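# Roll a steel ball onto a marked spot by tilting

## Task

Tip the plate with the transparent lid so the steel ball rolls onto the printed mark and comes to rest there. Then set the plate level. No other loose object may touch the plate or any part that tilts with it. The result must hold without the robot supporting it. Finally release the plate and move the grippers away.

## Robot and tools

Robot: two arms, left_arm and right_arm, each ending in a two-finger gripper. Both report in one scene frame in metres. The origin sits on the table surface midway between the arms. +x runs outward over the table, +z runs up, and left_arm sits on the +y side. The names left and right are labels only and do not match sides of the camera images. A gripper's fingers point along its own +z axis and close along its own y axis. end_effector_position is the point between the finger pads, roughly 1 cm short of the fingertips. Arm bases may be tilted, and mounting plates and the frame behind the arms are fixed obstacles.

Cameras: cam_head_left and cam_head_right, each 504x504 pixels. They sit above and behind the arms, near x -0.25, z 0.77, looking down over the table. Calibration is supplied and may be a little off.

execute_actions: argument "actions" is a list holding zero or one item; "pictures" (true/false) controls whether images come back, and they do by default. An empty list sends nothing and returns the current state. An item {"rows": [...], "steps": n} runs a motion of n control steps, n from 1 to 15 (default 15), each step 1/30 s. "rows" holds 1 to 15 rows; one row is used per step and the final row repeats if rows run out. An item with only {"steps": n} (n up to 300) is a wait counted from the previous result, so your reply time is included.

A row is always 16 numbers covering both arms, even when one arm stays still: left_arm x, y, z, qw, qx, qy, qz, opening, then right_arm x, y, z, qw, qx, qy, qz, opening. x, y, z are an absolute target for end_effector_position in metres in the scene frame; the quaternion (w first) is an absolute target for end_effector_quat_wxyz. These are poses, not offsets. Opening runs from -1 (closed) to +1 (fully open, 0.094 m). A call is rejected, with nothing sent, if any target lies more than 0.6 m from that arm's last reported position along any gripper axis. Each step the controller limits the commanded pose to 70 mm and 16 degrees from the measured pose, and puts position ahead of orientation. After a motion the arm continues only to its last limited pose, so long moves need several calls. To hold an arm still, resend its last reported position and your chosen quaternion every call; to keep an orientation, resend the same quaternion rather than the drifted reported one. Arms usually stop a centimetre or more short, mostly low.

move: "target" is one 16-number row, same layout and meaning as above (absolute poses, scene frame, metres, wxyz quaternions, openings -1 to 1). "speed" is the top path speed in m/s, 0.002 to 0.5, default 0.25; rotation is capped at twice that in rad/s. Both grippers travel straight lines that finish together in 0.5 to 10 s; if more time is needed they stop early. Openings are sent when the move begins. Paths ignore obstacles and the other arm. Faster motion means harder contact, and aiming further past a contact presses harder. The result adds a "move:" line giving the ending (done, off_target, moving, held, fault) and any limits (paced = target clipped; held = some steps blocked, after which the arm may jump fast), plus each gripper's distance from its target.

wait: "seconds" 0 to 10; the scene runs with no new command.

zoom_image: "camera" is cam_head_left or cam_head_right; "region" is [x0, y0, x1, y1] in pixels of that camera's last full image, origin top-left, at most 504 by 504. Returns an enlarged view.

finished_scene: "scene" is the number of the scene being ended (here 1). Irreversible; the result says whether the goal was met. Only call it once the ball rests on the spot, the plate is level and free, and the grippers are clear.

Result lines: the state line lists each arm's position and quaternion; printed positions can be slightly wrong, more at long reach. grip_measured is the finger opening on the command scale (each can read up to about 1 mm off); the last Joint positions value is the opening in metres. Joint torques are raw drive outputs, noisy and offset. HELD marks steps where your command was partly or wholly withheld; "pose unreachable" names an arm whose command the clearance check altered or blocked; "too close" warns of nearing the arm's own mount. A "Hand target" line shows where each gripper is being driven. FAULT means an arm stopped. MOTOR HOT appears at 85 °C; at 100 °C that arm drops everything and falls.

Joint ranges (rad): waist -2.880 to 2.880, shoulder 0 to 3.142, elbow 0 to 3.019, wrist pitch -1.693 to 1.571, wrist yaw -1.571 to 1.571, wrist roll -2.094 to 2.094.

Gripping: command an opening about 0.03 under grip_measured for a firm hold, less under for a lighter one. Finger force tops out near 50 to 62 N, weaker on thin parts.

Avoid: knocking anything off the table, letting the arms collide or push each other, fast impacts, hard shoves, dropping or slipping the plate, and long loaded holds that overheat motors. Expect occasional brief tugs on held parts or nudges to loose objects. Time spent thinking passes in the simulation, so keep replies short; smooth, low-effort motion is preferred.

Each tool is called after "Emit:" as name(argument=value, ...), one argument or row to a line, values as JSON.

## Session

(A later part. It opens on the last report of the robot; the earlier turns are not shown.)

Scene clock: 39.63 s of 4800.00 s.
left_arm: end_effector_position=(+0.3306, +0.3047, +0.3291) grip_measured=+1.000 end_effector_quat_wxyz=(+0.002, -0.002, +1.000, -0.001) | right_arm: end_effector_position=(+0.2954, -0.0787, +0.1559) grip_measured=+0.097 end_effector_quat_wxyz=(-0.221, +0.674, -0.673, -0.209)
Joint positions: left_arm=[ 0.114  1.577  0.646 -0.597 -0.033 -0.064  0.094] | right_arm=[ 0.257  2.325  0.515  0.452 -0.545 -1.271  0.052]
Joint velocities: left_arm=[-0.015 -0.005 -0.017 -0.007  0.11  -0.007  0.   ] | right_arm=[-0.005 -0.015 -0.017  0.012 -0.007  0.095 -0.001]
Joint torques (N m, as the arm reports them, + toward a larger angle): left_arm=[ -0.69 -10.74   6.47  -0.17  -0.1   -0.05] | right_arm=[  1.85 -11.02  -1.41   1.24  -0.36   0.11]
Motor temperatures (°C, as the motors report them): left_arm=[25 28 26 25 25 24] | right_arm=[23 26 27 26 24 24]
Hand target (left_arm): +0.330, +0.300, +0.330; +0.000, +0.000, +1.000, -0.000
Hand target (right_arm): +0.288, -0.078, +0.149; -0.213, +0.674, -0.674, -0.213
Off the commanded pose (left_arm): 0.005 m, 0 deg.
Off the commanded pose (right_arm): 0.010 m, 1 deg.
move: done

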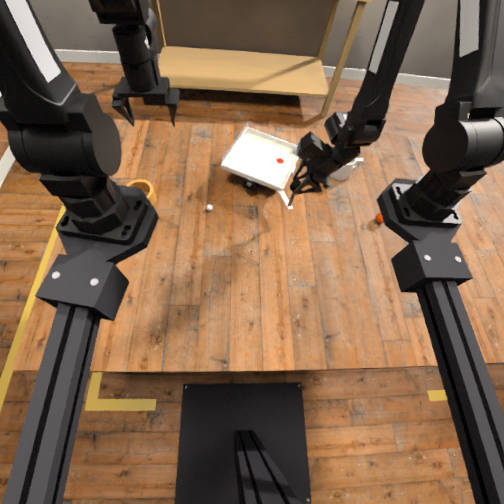

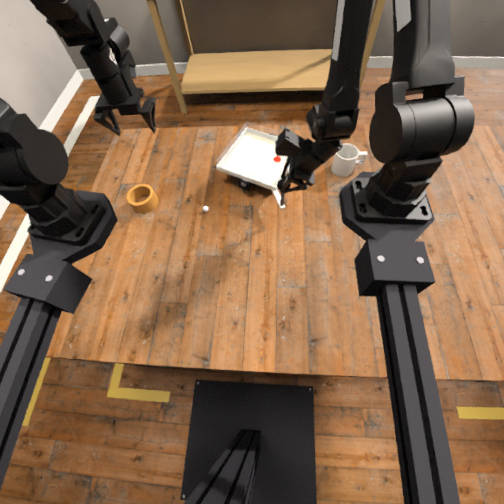

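Emit:
execute_actions(
  actions=[
    {"rows":[[0.33,0.3,0.33,0,0,1,0,1,0.288,-0.078,0.149,0.213,-0.674,0.674,0.213,-0.21]]},
  ],
  pictures=false,
)

Emit:
execute_actions(
  actions=[
    {"rows":[[0.33,0.3,0.33,0,0,1,0,1,0.287,-0.073,0.149,0.213,-0.674,0.674,0.213,-0.21]]},
  ],
  pictures=false,
)

Emit:
wait(
  seconds=1,
)

Emit:
zoom_image(
  camera="cam_head_left",
  region=[200,100,330,230],
)

Scene clock: 42.63 s of 4800.00 s.
left_arm: end_effector_position=(+0.3306, +0.3047, +0.3291) grip_measured=+1.000 end_effector_quat_wxyz=(+0.002, -0.002, +1.000, -0.001) | right_arm: end_effector_position=(+0.2945, -0.0787, +0.1560) grip_measured=-0.184 end_effector_quat_wxyz=(-0.221, +0.674, -0.673, -0.210)
Joint positions: left_arm=[ 0.114  1.577  0.646 -0.597 -0.033 -0.064  0.094] | right_arm=[ 0.258  2.326  0.514  0.453 -0.546 -1.27   0.038]
Joint velocities: left_arm=[-0.005  0.005  0.007  0.017 -0.095 -0.007  0.   ] | right_arm=[-0.015 -0.005 -0.007  0.002  0.095 -0.022  0.   ]
Joint torques (N m, as the arm reports them, + toward a larger angle): left_arm=[ -1.02 -10.97   6.18  -0.02  -0.14  -0.08] | right_arm=[  1.83 -11.    -1.29   1.19  -0.32   0.1 ]
Motor temperatures (°C, as the motors report them): left_arm=[25 28 26 25 25 24] | right_arm=[23 26 27 26 24 24]
Hand target (left_arm): +0.330, +0.300, +0.330; +0.000, +0.000, +1.000, -0.000
Hand target (right_arm): +0.288, -0.078, +0.149; -0.213, +0.674, -0.674, -0.213
Off the commanded pose (left_arm): 0.005 m, 0 deg.
Off the commanded pose (right_arm): 0.010 m, 1 deg.
Steps of this call (steps 1 to 75: nothing new was sent; steps 76 to 90: all 15 steps of this action). Readings (end_effector_position):
76: left_arm (+0.3306, +0.3047, +0.3291) | right_arm (+0.2954, -0.0787, +0.1559)
77: left_arm (+0.3306, +0.3047, +0.3291) | right_arm (+0.2949, -0.0787, +0.1560)
79: left_arm (+0.3306, +0.3047, +0.3291) | right_arm (+0.2945, -0.0787, +0.1560)
83: left_arm (+0.3306, +0.3047, +0.3291) | right_arm (+0.2945, -0.0787, +0.1560)
90: the state above

Scene clock: 43.13 s of 4800.00 s.
left_arm: end_effector_position=(+0.3306, +0.3047, +0.3291) grip_measured=+1.000 end_effector_quat_wxyz=(+0.002, -0.002, +1.000, -0.001) | right_arm: end_effector_position=(+0.2944, -0.0779, +0.1552) grip_measured=-0.184 end_effector_quat_wxyz=(-0.219, +0.675, -0.674, -0.206)
Joint positions: left_arm=[ 0.114  1.577  0.646 -0.597 -0.033 -0.064  0.094] | right_arm=[ 0.266  2.326  0.513  0.458 -0.535 -1.262  0.038]
Joint velocities: left_arm=[ 0.005 -0.015  0.012 -0.007  0.037 -0.007  0.   ] | right_arm=[-0.005  0.005 -0.017 -0.002  0.007 -0.007 -0.001]
Joint torques (N m, as the arm reports them, + toward a larger angle): left_arm=[ -1.36 -10.6    6.42   0.06  -0.11  -0.1 ] | right_arm=[  2.76 -10.91  -1.28   1.57  -0.62   0.27]
Motor temperatures (°C, as the motors report them): left_arm=[25 28 26 25 25 24] | right_arm=[23 26 27 26 24 24]
Hand target (left_arm): +0.330, +0.300, +0.330; +0.000, +0.000, +1.000, -0.000
Hand target (right_arm): +0.287, -0.073, +0.149; -0.213, +0.674, -0.674, -0.213
Off the commanded pose (left_arm): 0.005 m, 0 deg.
Off the commanded pose (right_arm): 0.011 m, 1 deg.
Steps of this call (steps 1 to 15: all 15 steps of this action). Readings (end_effector_position):
1: left_arm (+0.3306, +0.3047, +0.3291) | right_arm (+0.2946, -0.0784, +0.1560)
2: left_arm (+0.3306, +0.3047, +0.3291) | right_arm (+0.2947, -0.0782, +0.1558)
4: left_arm (+0.3306, +0.3047, +0.3291) | right_arm (+0.2945, -0.0778, +0.1553)
8: left_arm (+0.3306, +0.3047, +0.3291) | right_arm (+0.2944, -0.0779, +0.1552)
15: the state above

Scene clock: 44.13 s of 4800.00 s.
left_arm: end_effector_position=(+0.3306, +0.3047, +0.3291) grip_measured=+1.000 end_effector_quat_wxyz=(+0.002, -0.002, +1.000, -0.001) | right_arm: end_effector_position=(+0.2944, -0.0779, +0.1552) grip_measured=-0.184 end_effector_quat_wxyz=(-0.219, +0.675, -0.674, -0.206)
Joint positions: left_arm=[ 0.114  1.577  0.646 -0.597 -0.033 -0.064  0.094] | right_arm=[ 0.266  2.326  0.513  0.458 -0.535 -1.262  0.038]
Joint velocities: left_arm=[-0.005 -0.015 -0.002 -0.012  0.007  0.037  0.   ] | right_arm=[-0.005 -0.024 -0.002 -0.007  0.007  0.022  0.001]
Joint torques (N m, as the arm reports them, + toward a larger angle): left_arm=[ -0.64 -10.97   6.37   0.03  -0.05  -0.09] | right_arm=[  2.77 -10.94  -1.26   1.57  -0.62   0.27]
Motor temperatures (°C, as the motors report them): left_arm=[25 28 26 25 25 24] | right_arm=[23 26 27 26 24 24]
Hand target (left_arm): +0.330, +0.300, +0.330; +0.000, +0.000, +1.000, -0.000
Hand target (right_arm): +0.287, -0.073, +0.149; -0.213, +0.674, -0.674, -0.213
Off the commanded pose (left_arm): 0.005 m, 0 deg.
Off the commanded pose (right_arm): 0.011 m, 1 deg.
Steps of this call (steps 1 to 30: nothing new was sent). Readings (end_effector_position):
1: left_arm (+0.3306, +0.3047, +0.3291) | right_arm (+0.2944, -0.0779, +0.1552)
2: left_arm (+0.3306, +0.3047, +0.3291) | right_arm (+0.2944, -0.0779, +0.1552)
4: left_arm (+0.3306, +0.3047, +0.3291) | right_arm (+0.2944, -0.0779, +0.1552)
8: left_arm (+0.3306, +0.3047, +0.3291) | right_arm (+0.2944, -0.0779, +0.1552)
30: the state above

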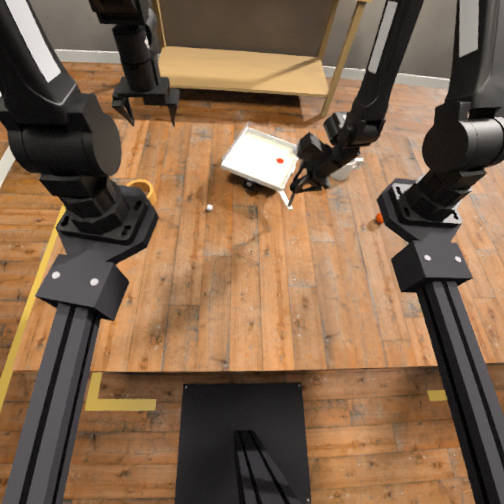

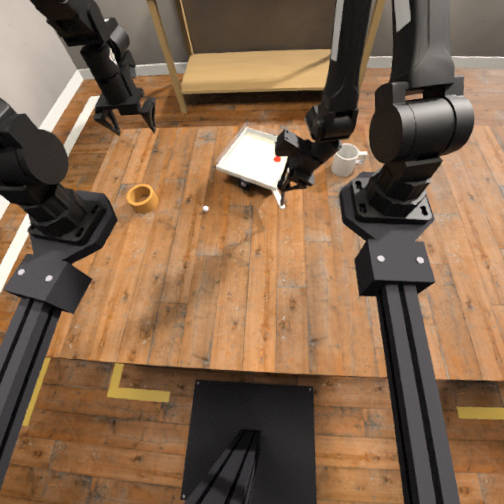

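Region (200, 100, 330, 230) of cam_head_left's 504x504 image, scaled by 3.877, with more detail than that image has.

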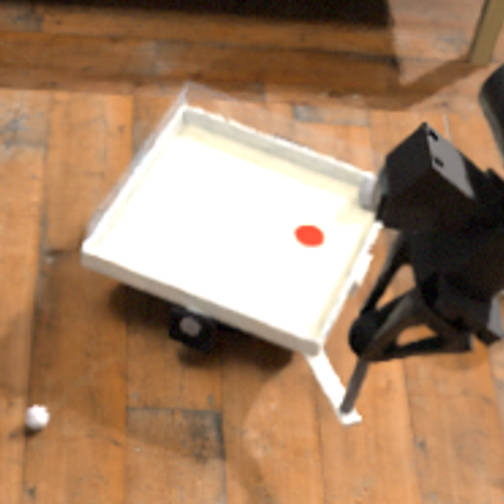

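Emit:
execute_actions(
  actions=[
    {"rows":[[0.33,0.3,0.33,0,0,1,0,1,0.287,-0.069,0.149,0.213,-0.674,0.674,0.213,-0.21]]},
  ],
  pictures=false,
)

Emit:
execute_actions(
  actions=[
    {"rows":[[0.33,0.3,0.33,0,0,1,0,1,0.286,-0.066,0.149,0.213,-0.674,0.674,0.213,-0.21]]},
  ],
)

Emit:
zoom_image(
  camera="cam_head_left",
  region=[200,100,330,230],
)

Scene clock: 47.57 s of 4800.00 s.
left_arm: end_effector_position=(+0.3306, +0.3047, +0.3291) grip_measured=+1.000 end_effector_quat_wxyz=(+0.002, -0.002, +1.000, -0.001) | right_arm: end_effector_position=(+0.2939, -0.0769, +0.1550) grip_measured=-0.184 end_effector_quat_wxyz=(-0.217, +0.676, -0.674, -0.203)
Joint positions: left_arm=[ 0.114  1.577  0.646 -0.597 -0.033 -0.064  0.094] | right_arm=[ 0.275  2.326  0.511  0.465 -0.526 -1.253  0.038]
Joint velocities: left_arm=[ 0.005 -0.015  0.007 -0.002  0.022 -0.051  0.   ] | right_arm=[-0.015 -0.005  0.017  0.002 -0.007  0.007 -0.   ]
Joint torques (N m, as the arm reports them, + toward a larger angle): left_arm=[ -1.05 -10.57   6.37  -0.12  -0.07  -0.07] | right_arm=[  3.31 -10.83  -1.     1.56  -0.85   0.36]
Motor temperatures (°C, as the motors report them): left_arm=[25 28 26 25 25 24] | right_arm=[23 26 27 26 24 24]
Hand target (left_arm): +0.330, +0.300, +0.330; +0.000, +0.000, +1.000, -0.000
Hand target (right_arm): +0.287, -0.069, +0.149; -0.213, +0.674, -0.674, -0.213
Off the commanded pose (left_arm): 0.005 m, 0 deg.
Off the commanded pose (right_arm): 0.012 m, 1 deg.
Steps of this call (steps 1 to 88: nothing new was sent; steps 89 to 103: all 15 steps of this action). Readings (end_effector_position):
89: left_arm (+0.3306, +0.3047, +0.3291) | right_arm (+0.2945, -0.0777, +0.1552)
90: left_arm (+0.3306, +0.3047, +0.3291) | right_arm (+0.2943, -0.0776, +0.1551)
92: left_arm (+0.3306, +0.3047, +0.3291) | right_arm (+0.2940, -0.0771, +0.1549)
96: left_arm (+0.3306, +0.3047, +0.3291) | right_arm (+0.2941, -0.0768, +0.1550)
103: the state above

Scene clock: 48.07 s of 4800.00 s.
left_arm: end_effector_position=(+0.3306, +0.3047, +0.3291) grip_measured=+1.000 end_effector_quat_wxyz=(+0.002, -0.002, +1.000, -0.001) | right_arm: end_effector_position=(+0.2933, -0.0752, +0.1551) grip_measured=-0.184 end_effector_quat_wxyz=(-0.218, +0.677, -0.674, -0.200)
Joint positions: left_arm=[ 0.114  1.577  0.646 -0.597 -0.033 -0.064  0.094] | right_arm=[ 0.284  2.327  0.508  0.477 -0.52  -1.244  0.038]
Joint velocities: left_arm=[-0.005 -0.015  0.012 -0.002 -0.022 -0.022  0.   ] | right_arm=[-0.005  0.005  0.002 -0.002  0.051 -0.066 -0.   ]
Joint torques (N m, as the arm reports them, + toward a larger angle): left_arm=[ -1.42 -11.09   6.31  -0.01  -0.07  -0.09] | right_arm=[  3.55 -10.76  -0.85   1.51  -0.98   0.41]
Motor temperatures (°C, as the motors report them): left_arm=[25 28 26 25 25 24] | right_arm=[23 26 27 26 24 24]
Hand target (left_arm): +0.330, +0.300, +0.330; +0.000, +0.000, +1.000, -0.000
Hand target (right_arm): +0.286, -0.067, +0.149; -0.213, +0.675, -0.674, -0.213
Off the commanded pose (left_arm): 0.005 m, 0 deg.
Off the commanded pose (right_arm): 0.013 m, 2 deg.
Steps of this call (steps 1 to 15: all 15 steps of this action). Readings (end_effector_position):
1: left_arm (+0.3306, +0.3047, +0.3291) | right_arm (+0.2939, -0.0767, +0.1549)
2: left_arm (+0.3306, +0.3047, +0.3291) | right_arm (+0.2938, -0.0765, +0.1549)
4: left_arm (+0.3306, +0.3047, +0.3291) | right_arm (+0.2935, -0.0756, +0.1549)
8: left_arm (+0.3306, +0.3047, +0.3291) | right_arm (+0.2934, -0.0752, +0.1550)
15: the state above

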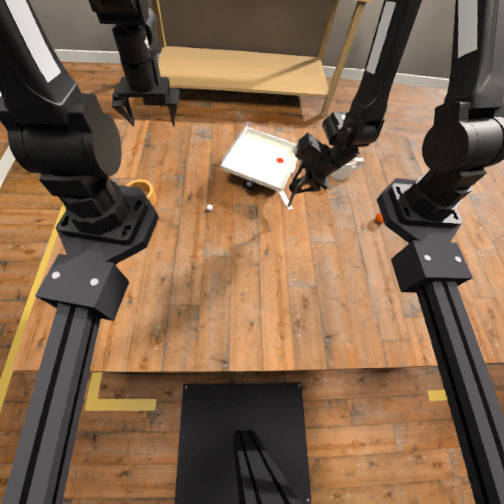

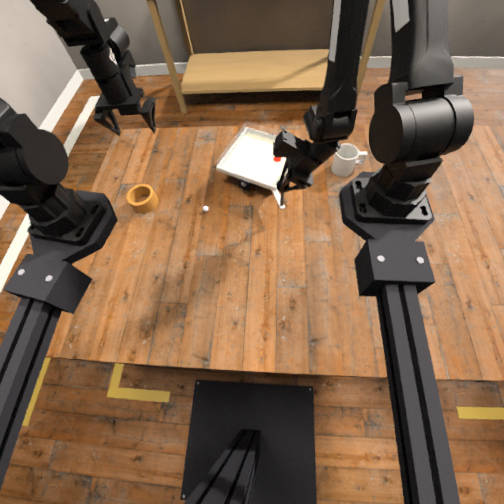

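Region (200, 100, 330, 230) of cam_head_left's 504x504 image, scaled by 3.877, with more detail than that image has.

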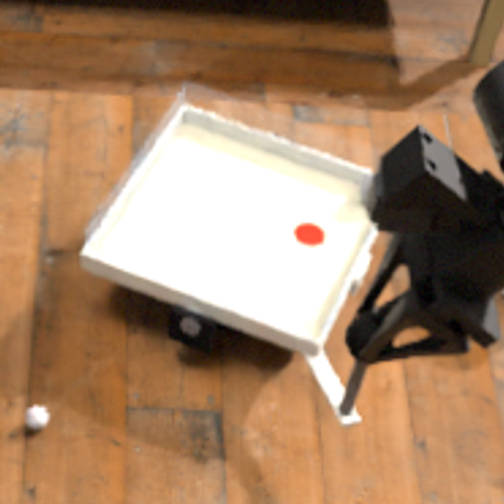

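Emit:
execute_actions(
  actions=[
    {"rows":[[0.33,0.3,0.33,0,0,1,0,1,0.2855,-0.0645,0.148,0.213,-0.674,0.674,0.213,-0.21]]},
  ],
)

Emit:
wait(
  seconds=1,
)

Scene clock: 49.40 s of 4800.00 s.
left_arm: end_effector_position=(+0.3306, +0.3047, +0.3291) grip_measured=+1.000 end_effector_quat_wxyz=(+0.002, -0.002, +1.000, -0.001) | right_arm: end_effector_position=(+0.2930, -0.0747, +0.1545) grip_measured=-0.184 end_effector_quat_wxyz=(-0.218, +0.677, -0.674, -0.199)
Joint positions: left_arm=[ 0.114  1.577  0.646 -0.597 -0.033 -0.064  0.094] | right_arm=[ 0.287  2.329  0.508  0.483 -0.518 -1.241  0.038]
Joint velocities: left_arm=[-0.015 -0.005 -0.002 -0.012 -0.081 -0.066  0.   ] | right_arm=[-0.005 -0.015 -0.007 -0.002 -0.037 -0.007 -0.001]
Joint torques (N m, as the arm reports them, + toward a larger angle): left_arm=[ -1.43 -10.84   6.26   0.01  -0.13  -0.1 ] | right_arm=[  3.82 -10.59  -0.69   1.5   -1.04   0.45]
Motor temperatures (°C, as the motors report them): left_arm=[25 28 26 25 25 24] | right_arm=[23 26 27 26 25 24]
Hand target (left_arm): +0.330, +0.300, +0.330; +0.000, +0.000, +1.000, -0.000
Hand target (right_arm): +0.285, -0.065, +0.148; -0.213, +0.675, -0.674, -0.213
Off the commanded pose (left_arm): 0.005 m, 0 deg.
Off the commanded pose (right_arm): 0.014 m, 2 deg.
Steps of this call (steps 1 to 25: nothing new was sent; steps 26 to 40: all 15 steps of this action). Readings (end_effector_position):
26: left_arm (+0.3306, +0.3047, +0.3291) | right_arm (+0.2933, -0.0751, +0.1550)
27: left_arm (+0.3306, +0.3047, +0.3291) | right_arm (+0.2932, -0.0750, +0.1549)
29: left_arm (+0.3306, +0.3047, +0.3291) | right_arm (+0.2930, -0.0748, +0.1546)
33: left_arm (+0.3306, +0.3047, +0.3291) | right_arm (+0.2930, -0.0747, +0.1545)
40: the state above

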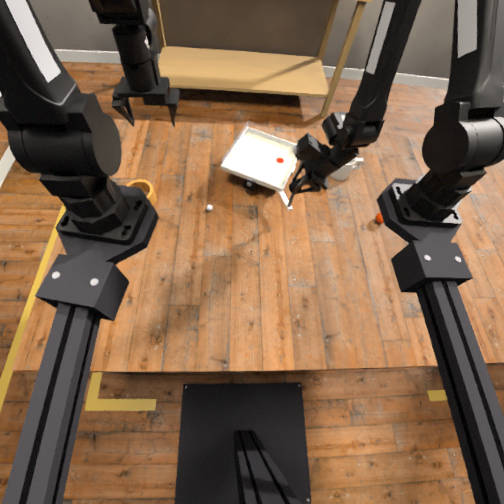

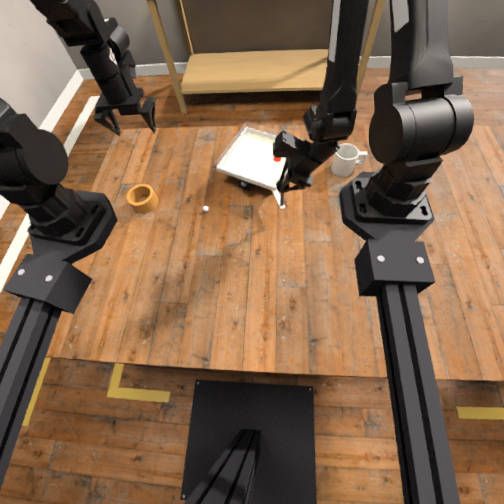

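Scene clock: 50.40 s of 4800.00 s.
left_arm: end_effector_position=(+0.3306, +0.3047, +0.3291) grip_measured=+1.000 end_effector_quat_wxyz=(+0.002, -0.002, +1.000, -0.001) | right_arm: end_effector_position=(+0.2930, -0.0747, +0.1545) grip_measured=-0.184 end_effector_quat_wxyz=(-0.218, +0.677, -0.674, -0.199)
Joint positions: left_arm=[ 0.114  1.577  0.646 -0.597 -0.033 -0.064  0.094] | right_arm=[ 0.287  2.329  0.508  0.483 -0.518 -1.241  0.038]
Joint velocities: left_arm=[-0.005 -0.005 -0.017 -0.012 -0.007 -0.037  0.   ] | right_arm=[ 0.005 -0.005  0.002 -0.002  0.066  0.066  0.001]
Joint torques (N m, as the arm reports them, + toward a larger angle): left_arm=[ -0.99 -11.48   6.31  -0.08  -0.08  -0.11] | right_arm=[  3.8  -10.58  -0.69   1.51  -1.04   0.45]
Motor temperatures (°C, as the motors report them): left_arm=[25 28 26 25 25 24] | right_arm=[23 26 27 26 25 24]
Hand target (left_arm): +0.330, +0.300, +0.330; +0.000, +0.000, +1.000, -0.000
Hand target (right_arm): +0.285, -0.065, +0.148; -0.213, +0.675, -0.674, -0.213
Off the commanded pose (left_arm): 0.005 m, 0 deg.
Off the commanded pose (right_arm): 0.014 m, 2 deg.
Steps of this call (steps 1 to 30: nothing new was sent). Readings (end_effector_position):
1: left_arm (+0.3306, +0.3047, +0.3291) | right_arm (+0.2930, -0.0747, +0.1545)
2: left_arm (+0.3306, +0.3047, +0.3291) | right_arm (+0.2930, -0.0747, +0.1545)
4: left_arm (+0.3306, +0.3047, +0.3291) | right_arm (+0.2930, -0.0747, +0.1545)
8: left_arm (+0.3306, +0.3047, +0.3291) | right_arm (+0.2930, -0.0747, +0.1545)
30: the state above

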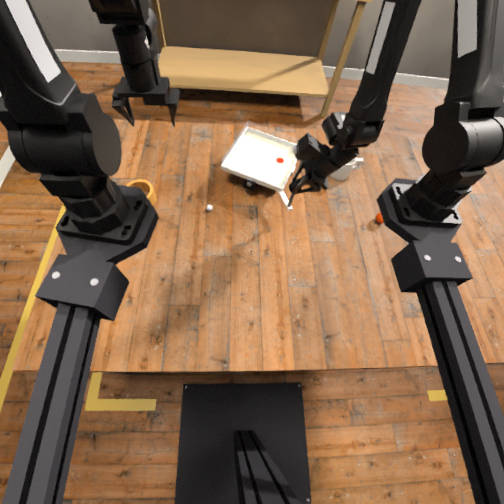

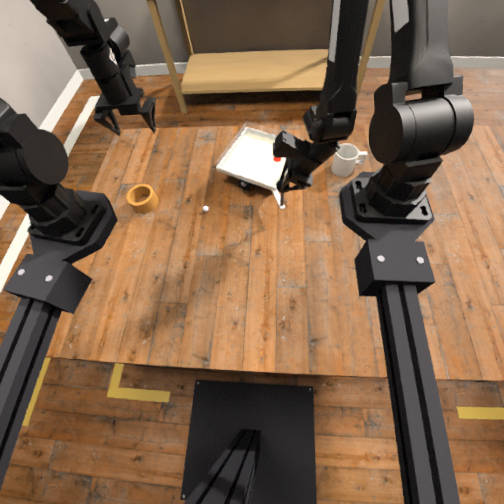

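Emit:
execute_actions(
  actions=[
    {"rows":[[0.33,0.3,0.33,0,0,1,0,1,0.285,-0.0625,0.147,0.213,-0.674,0.674,0.213,-0.21]]},
  ],
  pictures=false,
)

Emit:
wait(
  seconds=1,
)

Emit:
zoom_image(
  camera="cam_head_left",
  region=[200,100,330,230],
)

Scene clock: 52.40 s of 4800.00 s.
left_arm: end_effector_position=(+0.3306, +0.3047, +0.3291) grip_measured=+1.000 end_effector_quat_wxyz=(+0.002, -0.002, +1.000, -0.001) | right_arm: end_effector_position=(+0.2924, -0.0738, +0.1541) grip_measured=-0.184 end_effector_quat_wxyz=(-0.218, +0.678, -0.674, -0.198)
Joint positions: left_arm=[ 0.114  1.577  0.646 -0.597 -0.033 -0.064  0.094] | right_arm=[ 0.292  2.332  0.506  0.492 -0.514 -1.236  0.038]
Joint velocities: left_arm=[-0.005  0.005  0.002  0.012 -0.007 -0.022  0.   ] | right_arm=[-0.005 -0.005  0.007 -0.002  0.051 -0.037  0.   ]
Joint torques (N m, as the arm reports them, + toward a larger angle): left_arm=[ -0.82 -11.01   6.32  -0.04  -0.1   -0.08] | right_arm=[  3.98 -10.51  -0.51   1.45  -1.12   0.49]
Motor temperatures (°C, as the motors report them): left_arm=[25 28 26 25 25 24] | right_arm=[23 26 27 26 25 24]
Hand target (left_arm): +0.330, +0.300, +0.330; +0.000, +0.000, +1.000, -0.000
Hand target (right_arm): +0.285, -0.063, +0.147; -0.213, +0.675, -0.674, -0.213
Off the commanded pose (left_arm): 0.005 m, 0 deg.
Off the commanded pose (right_arm): 0.015 m, 2 deg.
Steps of this call (steps 1 to 45: nothing new was sent; steps 46 to 60: all 15 steps of this action). Readings (end_effector_position):
46: left_arm (+0.3306, +0.3047, +0.3291) | right_arm (+0.2931, -0.0746, +0.1545)
47: left_arm (+0.3306, +0.3047, +0.3291) | right_arm (+0.2929, -0.0744, +0.1544)
49: left_arm (+0.3306, +0.3047, +0.3291) | right_arm (+0.2926, -0.0740, +0.1541)
53: left_arm (+0.3306, +0.3047, +0.3291) | right_arm (+0.2924, -0.0738, +0.1541)
60: the state above

Scene clock: 53.40 s of 4800.00 s.
left_arm: end_effector_position=(+0.3306, +0.3047, +0.3291) grip_measured=+1.000 end_effector_quat_wxyz=(+0.002, -0.002, +1.000, -0.001) | right_arm: end_effector_position=(+0.2924, -0.0738, +0.1541) grip_measured=-0.184 end_effector_quat_wxyz=(-0.218, +0.678, -0.674, -0.198)
Joint positions: left_arm=[ 0.114  1.577  0.646 -0.597 -0.033 -0.064  0.094] | right_arm=[ 0.292  2.332  0.506  0.492 -0.514 -1.236  0.038]
Joint velocities: left_arm=[-0.005 -0.015  0.002 -0.007 -0.007  0.022  0.   ] | right_arm=[-0.005  0.005  0.007  0.007  0.066  0.007  0.   ]
Joint torques (N m, as the arm reports them, + toward a larger angle): left_arm=[ -0.92 -11.45   6.46   0.11  -0.15  -0.09] | right_arm=[  3.96 -10.51  -0.5    1.44  -1.12   0.5 ]
Motor temperatures (°C, as the motors report them): left_arm=[25 28 26 25 25 24] | right_arm=[23 26 27 26 25 24]
Hand target (left_arm): +0.330, +0.300, +0.330; +0.000, +0.000, +1.000, -0.000
Hand target (right_arm): +0.285, -0.063, +0.147; -0.213, +0.675, -0.674, -0.213
Off the commanded pose (left_arm): 0.005 m, 0 deg.
Off the commanded pose (right_arm): 0.015 m, 2 deg.
Steps of this call (steps 1 to 30: nothing new was sent). Readings (end_effector_position):
1: left_arm (+0.3306, +0.3047, +0.3291) | right_arm (+0.2924, -0.0738, +0.1541)
2: left_arm (+0.3306, +0.3047, +0.3291) | right_arm (+0.2924, -0.0738, +0.1541)
4: left_arm (+0.3306, +0.3047, +0.3291) | right_arm (+0.2924, -0.0738, +0.1541)
8: left_arm (+0.3306, +0.3047, +0.3291) | right_arm (+0.2924, -0.0738, +0.1541)
30: the state above

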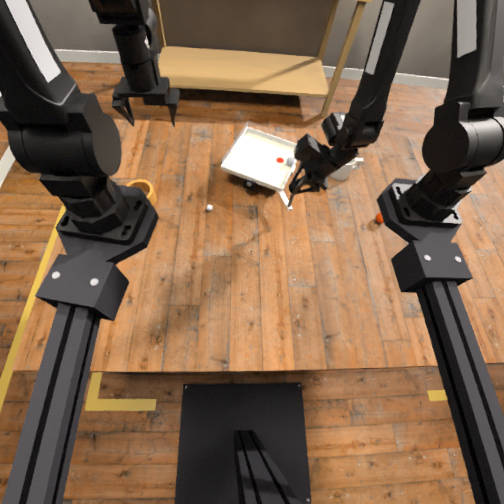

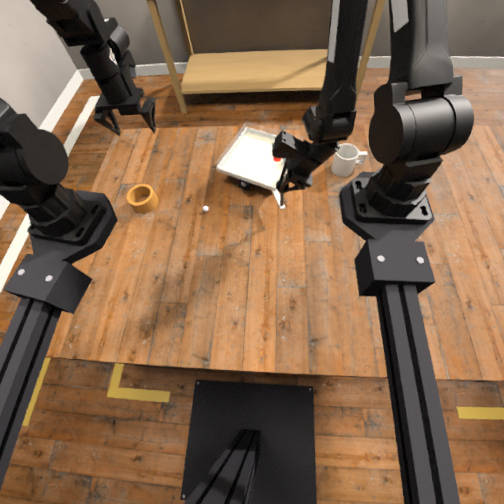

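Region (200, 100, 330, 230) of cam_head_left's 504x504 image, scaled by 3.877, with more detail than that image has.

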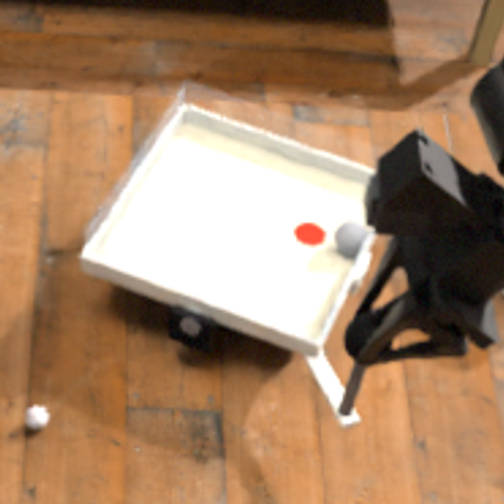

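Emit:
execute_actions(
  actions=[
    {"rows":[[0.33,0.3,0.33,0,0,1,0,1,0.291,-0.080,0.155,0.207,-0.676,0.676,0.207,-0.21]]},
  ],
  pictures=false,
)

Emit:
wait(
  seconds=1,
)

Emit:
zoom_image(
  camera="cam_head_left",
  region=[200,100,330,230],
)

Scene clock: 55.77 s of 4800.00 s.
left_arm: end_effector_position=(+0.3306, +0.3047, +0.3291) grip_measured=+1.000 end_effector_quat_wxyz=(+0.002, -0.002, +1.000, -0.001) | right_arm: end_effector_position=(+0.2927, -0.0763, +0.1549) grip_measured=-0.184 end_effector_quat_wxyz=(-0.213, +0.680, -0.672, -0.204)
Joint positions: left_arm=[ 0.114  1.577  0.646 -0.597 -0.033 -0.064  0.094] | right_arm=[ 0.279  2.322  0.514  0.449 -0.524 -1.261  0.038]
Joint velocities: left_arm=[-0.015 -0.005  0.017 -0.007 -0.022 -0.007  0.   ] | right_arm=[-0.005  0.005  0.007 -0.022 -0.037 -0.022  0.   ]
Joint torques (N m, as the arm reports them, + toward a larger angle): left_arm=[ -0.57 -11.35   6.37  -0.13  -0.1   -0.09] | right_arm=[  0.17 -13.43  -1.54  -0.08  -0.51  -0.04]
Motor temperatures (°C, as the motors report them): left_arm=[25 28 26 25 25 24] | right_arm=[23 26 27 26 25 24]
Hand target (left_arm): +0.330, +0.300, +0.330; +0.000, +0.000, +1.000, -0.000
Hand target (right_arm): +0.291, -0.080, +0.155; -0.207, +0.676, -0.676, -0.207
Off the commanded pose (left_arm): 0.005 m, 0 deg.
Off the commanded pose (right_arm): 0.004 m, 1 deg.
Steps of this call (steps 1 to 56: nothing new was sent; steps 57 to 71: all 15 steps of this action). Readings (end_effector_position):
57: left_arm (+0.3306, +0.3047, +0.3291) | right_arm (+0.2911, -0.0742, +0.1539)
58: left_arm (+0.3306, +0.3047, +0.3291) | right_arm (+0.2915, -0.0744, +0.1541)
60: left_arm (+0.3306, +0.3047, +0.3291) | right_arm (+0.2925, -0.0759, +0.1548)
64: left_arm (+0.3306, +0.3047, +0.3291) | right_arm (+0.2925, -0.0763, +0.1550)
71: the state above

Scene clock: 56.77 s of 4800.00 s.
left_arm: end_effector_position=(+0.3306, +0.3047, +0.3291) grip_measured=+1.000 end_effector_quat_wxyz=(+0.002, -0.002, +1.000, -0.001) | right_arm: end_effector_position=(+0.2927, -0.0764, +0.1549) grip_measured=-0.184 end_effector_quat_wxyz=(-0.213, +0.679, -0.672, -0.204)
Joint positions: left_arm=[ 0.114  1.577  0.646 -0.597 -0.033 -0.064  0.094] | right_arm=[ 0.278  2.322  0.514  0.449 -0.524 -1.261  0.038]
Joint velocities: left_arm=[-0.015  0.005  0.012 -0.007 -0.022 -0.022  0.   ] | right_arm=[ 0.015 -0.005 -0.002  0.002  0.066  0.007 -0.   ]
Joint torques (N m, as the arm reports them, + toward a larger angle): left_arm=[ -1.46 -11.35   6.32  -0.11  -0.12  -0.1 ] | right_arm=[  0.15 -13.44  -1.54  -0.1   -0.51  -0.04]
Motor temperatures (°C, as the motors report them): left_arm=[25 28 26 25 25 24] | right_arm=[23 26 27 26 25 24]
Hand target (left_arm): +0.330, +0.300, +0.330; +0.000, +0.000, +1.000, -0.000
Hand target (right_arm): +0.291, -0.080, +0.155; -0.207, +0.676, -0.676, -0.207
Off the commanded pose (left_arm): 0.005 m, 0 deg.
Off the commanded pose (right_arm): 0.004 m, 1 deg.
Steps of this call (steps 1 to 30: nothing new was sent). Readings (end_effector_position):
1: left_arm (+0.3306, +0.3047, +0.3291) | right_arm (+0.2927, -0.0763, +0.1549)
2: left_arm (+0.3306, +0.3047, +0.3291) | right_arm (+0.2927, -0.0763, +0.1549)
4: left_arm (+0.3306, +0.3047, +0.3291) | right_arm (+0.2927, -0.0763, +0.1549)
8: left_arm (+0.3306, +0.3047, +0.3291) | right_arm (+0.2927, -0.0763, +0.1549)
30: the state above

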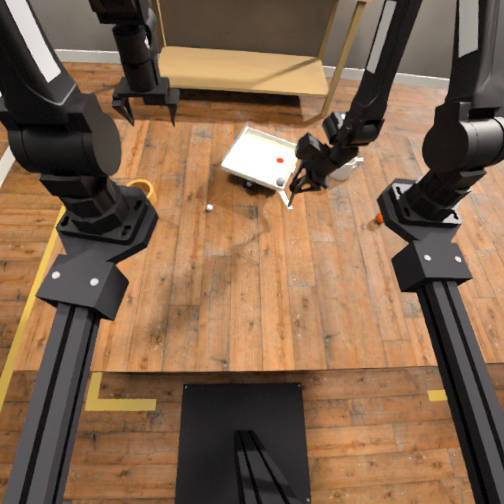

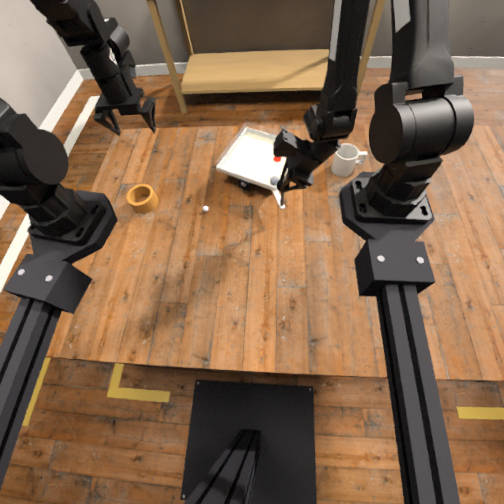

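Region (200, 100, 330, 230) of cam_head_left's 504x504 image, scaled by 3.877, with more detail than that image has.

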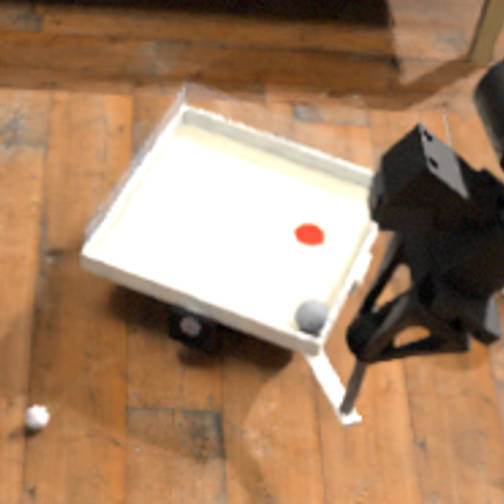

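Emit:
execute_actions(
  actions=[
    {"rows":[[0.33,0.3,0.33,0,0,1,0,1,0.292,-0.081,0.158,0.207,-0.676,0.676,0.207,-0.21]]},
  ],
  pictures=false,
)

Emit:
wait(
  seconds=1,
)

Emit:
execute_actions(
  actions=[
    {"rows":[[0.33,0.3,0.33,0,0,1,0,1,0.2925,-0.081,0.1595,0.207,-0.676,0.676,0.207,-0.21]]},
  ],
  pictures=false,
)

Emit:
wait(
  seconds=1,
)

Scene clock: 59.47 s of 4800.00 s.
left_arm: end_effector_position=(+0.3306, +0.3047, +0.3291) grip_measured=+1.000 end_effector_quat_wxyz=(+0.002, -0.002, +1.000, -0.001) | right_arm: end_effector_position=(+0.2935, -0.0768, +0.1566) grip_measured=-0.184 end_effector_quat_wxyz=(-0.211, +0.679, -0.673, -0.205)
Joint positions: left_arm=[ 0.114  1.577  0.646 -0.597 -0.033 -0.064  0.094] | right_arm=[ 0.276  2.313  0.514  0.434 -0.524 -1.262  0.038]
Joint velocities: left_arm=[-0.005  0.005 -0.017 -0.012  0.007  0.022  0.   ] | right_arm=[-0.005 -0.015 -0.002  0.012  0.022 -0.037 -0.   ]
Joint torques (N m, as the arm reports them, + toward a larger angle): left_arm=[ -1.74 -10.21   6.39   0.09  -0.11  -0.08] | right_arm=[  0.   -13.81  -1.8    0.    -0.53  -0.07]
Motor temperatures (°C, as the motors report them): left_arm=[25 28 26 25 25 24] | right_arm=[23 26 27 26 25 24]
Hand target (left_arm): +0.330, +0.300, +0.330; +0.000, +0.000, +1.000, -0.000
Hand target (right_arm): +0.292, -0.081, +0.158; -0.207, +0.676, -0.676, -0.207
Off the commanded pose (left_arm): 0.005 m, 0 deg.
Off the commanded pose (right_arm): 0.005 m, 1 deg.
Steps of this call (steps 1 to 66: nothing new was sent; steps 67 to 81: all 15 steps of this action). Readings (end_effector_position):
67: left_arm (+0.3306, +0.3047, +0.3291) | right_arm (+0.2926, -0.0764, +0.1550)
68: left_arm (+0.3306, +0.3047, +0.3291) | right_arm (+0.2928, -0.0766, +0.1555)
70: left_arm (+0.3306, +0.3047, +0.3291) | right_arm (+0.2933, -0.0767, +0.1564)
74: left_arm (+0.3306, +0.3047, +0.3291) | right_arm (+0.2935, -0.0768, +0.1566)
81: the state above

Scene clock: 60.47 s of 4800.00 s.
left_arm: end_effector_position=(+0.3306, +0.3047, +0.3291) grip_measured=+1.000 end_effector_quat_wxyz=(+0.002, -0.002, +1.000, -0.001) | right_arm: end_effector_position=(+0.2935, -0.0768, +0.1566) grip_measured=-0.184 end_effector_quat_wxyz=(-0.211, +0.679, -0.673, -0.205)
Joint positions: left_arm=[ 0.114  1.577  0.646 -0.597 -0.033 -0.064  0.094] | right_arm=[ 0.276  2.313  0.514  0.434 -0.524 -1.262  0.038]
Joint velocities: left_arm=[ 0.005  0.005 -0.017  0.007 -0.007  0.051  0.   ] | right_arm=[ 0.015  0.005 -0.002  0.002  0.066  0.037  0.001]
Joint torques (N m, as the arm reports them, + toward a larger angle): left_arm=[ -1.29 -11.83   6.21  -0.15  -0.12  -0.11] | right_arm=[  0.02 -13.77  -1.79  -0.01  -0.53  -0.07]
Motor temperatures (°C, as the motors report them): left_arm=[25 28 26 25 25 24] | right_arm=[23 26 27 26 25 24]
Hand target (left_arm): +0.330, +0.300, +0.330; +0.000, +0.000, +1.000, -0.000
Hand target (right_arm): +0.292, -0.081, +0.158; -0.207, +0.676, -0.676, -0.207
Off the commanded pose (left_arm): 0.005 m, 0 deg.
Off the commanded pose (right_arm): 0.005 m, 1 deg.
Steps of this call (steps 1 to 30: nothing new was sent). Readings (end_effector_position):
1: left_arm (+0.3306, +0.3047, +0.3291) | right_arm (+0.2935, -0.0768, +0.1566)
2: left_arm (+0.3306, +0.3047, +0.3291) | right_arm (+0.2935, -0.0768, +0.1566)
4: left_arm (+0.3306, +0.3047, +0.3291) | right_arm (+0.2935, -0.0768, +0.1566)
8: left_arm (+0.3306, +0.3047, +0.3291) | right_arm (+0.2935, -0.0768, +0.1566)
30: the state above

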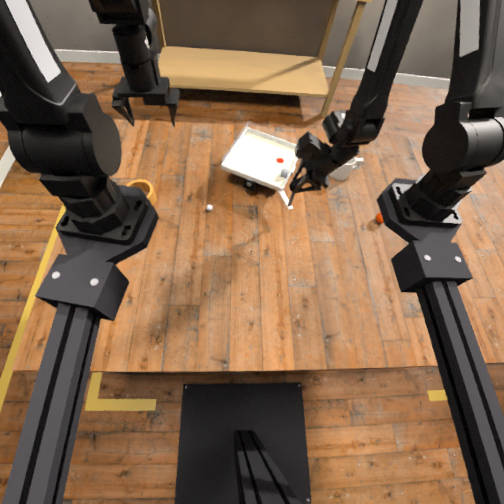

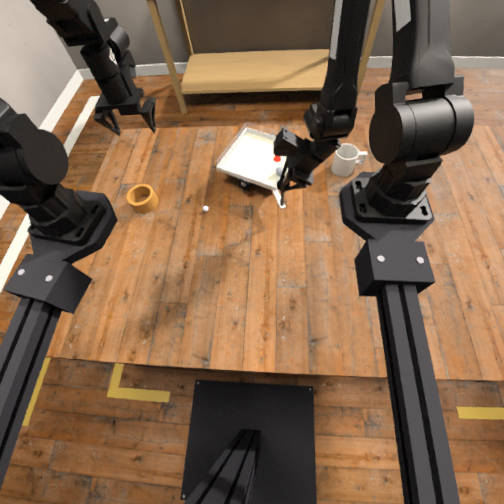

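Scene clock: 60.97 s of 4800.00 s.
left_arm: end_effector_position=(+0.3306, +0.3047, +0.3291) grip_measured=+1.000 end_effector_quat_wxyz=(+0.002, -0.002, +1.000, -0.001) | right_arm: end_effector_position=(+0.2938, -0.0770, +0.1573) grip_measured=-0.184 end_effector_quat_wxyz=(-0.210, +0.678, -0.673, -0.205)
Joint positions: left_arm=[ 0.114  1.577  0.646 -0.597 -0.033 -0.064  0.094] | right_arm=[ 0.276  2.309  0.515  0.428 -0.524 -1.262  0.038]
Joint velocities: left_arm=[-0.005 -0.015 -0.032 -0.002 -0.022 -0.051  0.   ] | right_arm=[-0.024 -0.024  0.007  0.002 -0.051  0.022 -0.001]
Joint torques (N m, as the arm reports them, + toward a larger angle): left_arm=[ -0.31 -10.93   6.3    0.05  -0.05  -0.1 ] | right_arm=[  0.05 -14.    -1.88   0.04  -0.53  -0.07]
Motor temperatures (°C, as the motors report them): left_arm=[25 28 26 25 25 24] | right_arm=[23 26 27 26 25 24]
Hand target (left_arm): +0.330, +0.300, +0.330; +0.000, +0.000, +1.000, -0.000
Hand target (right_arm): +0.292, -0.081, +0.159; -0.207, +0.676, -0.676, -0.207
Off the commanded pose (left_arm): 0.005 m, 0 deg.
Off the commanded pose (right_arm): 0.005 m, 1 deg.
Steps of this call (steps 1 to 15: all 15 steps of this action). Readings (end_effector_position):
1: left_arm (+0.3306, +0.3047, +0.3291) | right_arm (+0.2935, -0.0768, +0.1566)
2: left_arm (+0.3306, +0.3047, +0.3291) | right_arm (+0.2934, -0.0768, +0.1568)
4: left_arm (+0.3306, +0.3047, +0.3291) | right_arm (+0.2937, -0.0770, +0.1572)
8: left_arm (+0.3306, +0.3047, +0.3291) | right_arm (+0.2938, -0.0770, +0.1573)
15: the state above

Scene clock: 61.97 s of 4800.00 s.
left_arm: end_effector_position=(+0.3306, +0.3047, +0.3291) grip_measured=+1.000 end_effector_quat_wxyz=(+0.002, -0.002, +1.000, -0.001) | right_arm: end_effector_position=(+0.2938, -0.0771, +0.1573) grip_measured=-0.184 end_effector_quat_wxyz=(-0.210, +0.678, -0.673, -0.205)
Joint positions: left_arm=[ 0.114  1.577  0.646 -0.597 -0.033 -0.064  0.094] | right_arm=[ 0.275  2.309  0.515  0.427 -0.524 -1.262  0.038]
Joint velocities: left_arm=[-0.005 -0.015 -0.007 -0.002  0.007 -0.007  0.   ] | right_arm=[-0.005 -0.005  0.002 -0.012  0.022 -0.022  0.001]
Joint torques (N m, as the arm reports them, + toward a larger angle): left_arm=[ -1.05 -10.77   6.29   0.08  -0.13  -0.11] | right_arm=[  0.08 -13.96  -1.87   0.07  -0.53  -0.07]
Motor temperatures (°C, as the motors report them): left_arm=[25 28 26 25 25 24] | right_arm=[23 26 27 26 25 24]
Hand target (left_arm): +0.330, +0.300, +0.330; +0.000, +0.000, +1.000, -0.000
Hand target (right_arm): +0.292, -0.081, +0.159; -0.207, +0.676, -0.676, -0.207
Off the commanded pose (left_arm): 0.005 m, 0 deg.
Off the commanded pose (right_arm): 0.005 m, 1 deg.
Steps of this call (steps 1 to 30: nothing new was sent). Readings (end_effector_position):
1: left_arm (+0.3306, +0.3047, +0.3291) | right_arm (+0.2938, -0.0770, +0.1573)
2: left_arm (+0.3306, +0.3047, +0.3291) | right_arm (+0.2938, -0.0770, +0.1573)
4: left_arm (+0.3306, +0.3047, +0.3291) | right_arm (+0.2938, -0.0770, +0.1573)
8: left_arm (+0.3306, +0.3047, +0.3291) | right_arm (+0.2938, -0.0770, +0.1573)
30: the state above

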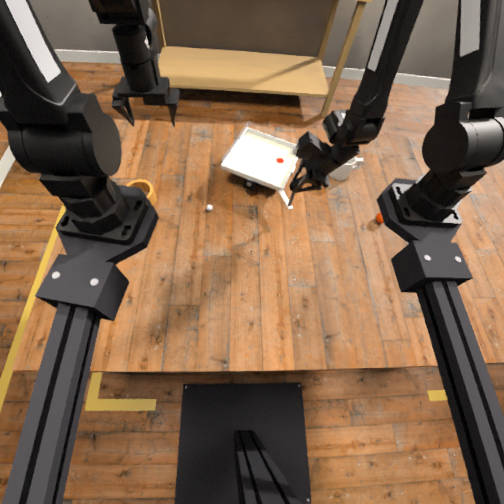

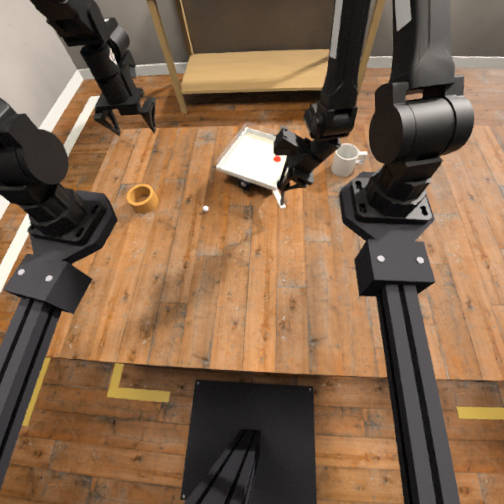

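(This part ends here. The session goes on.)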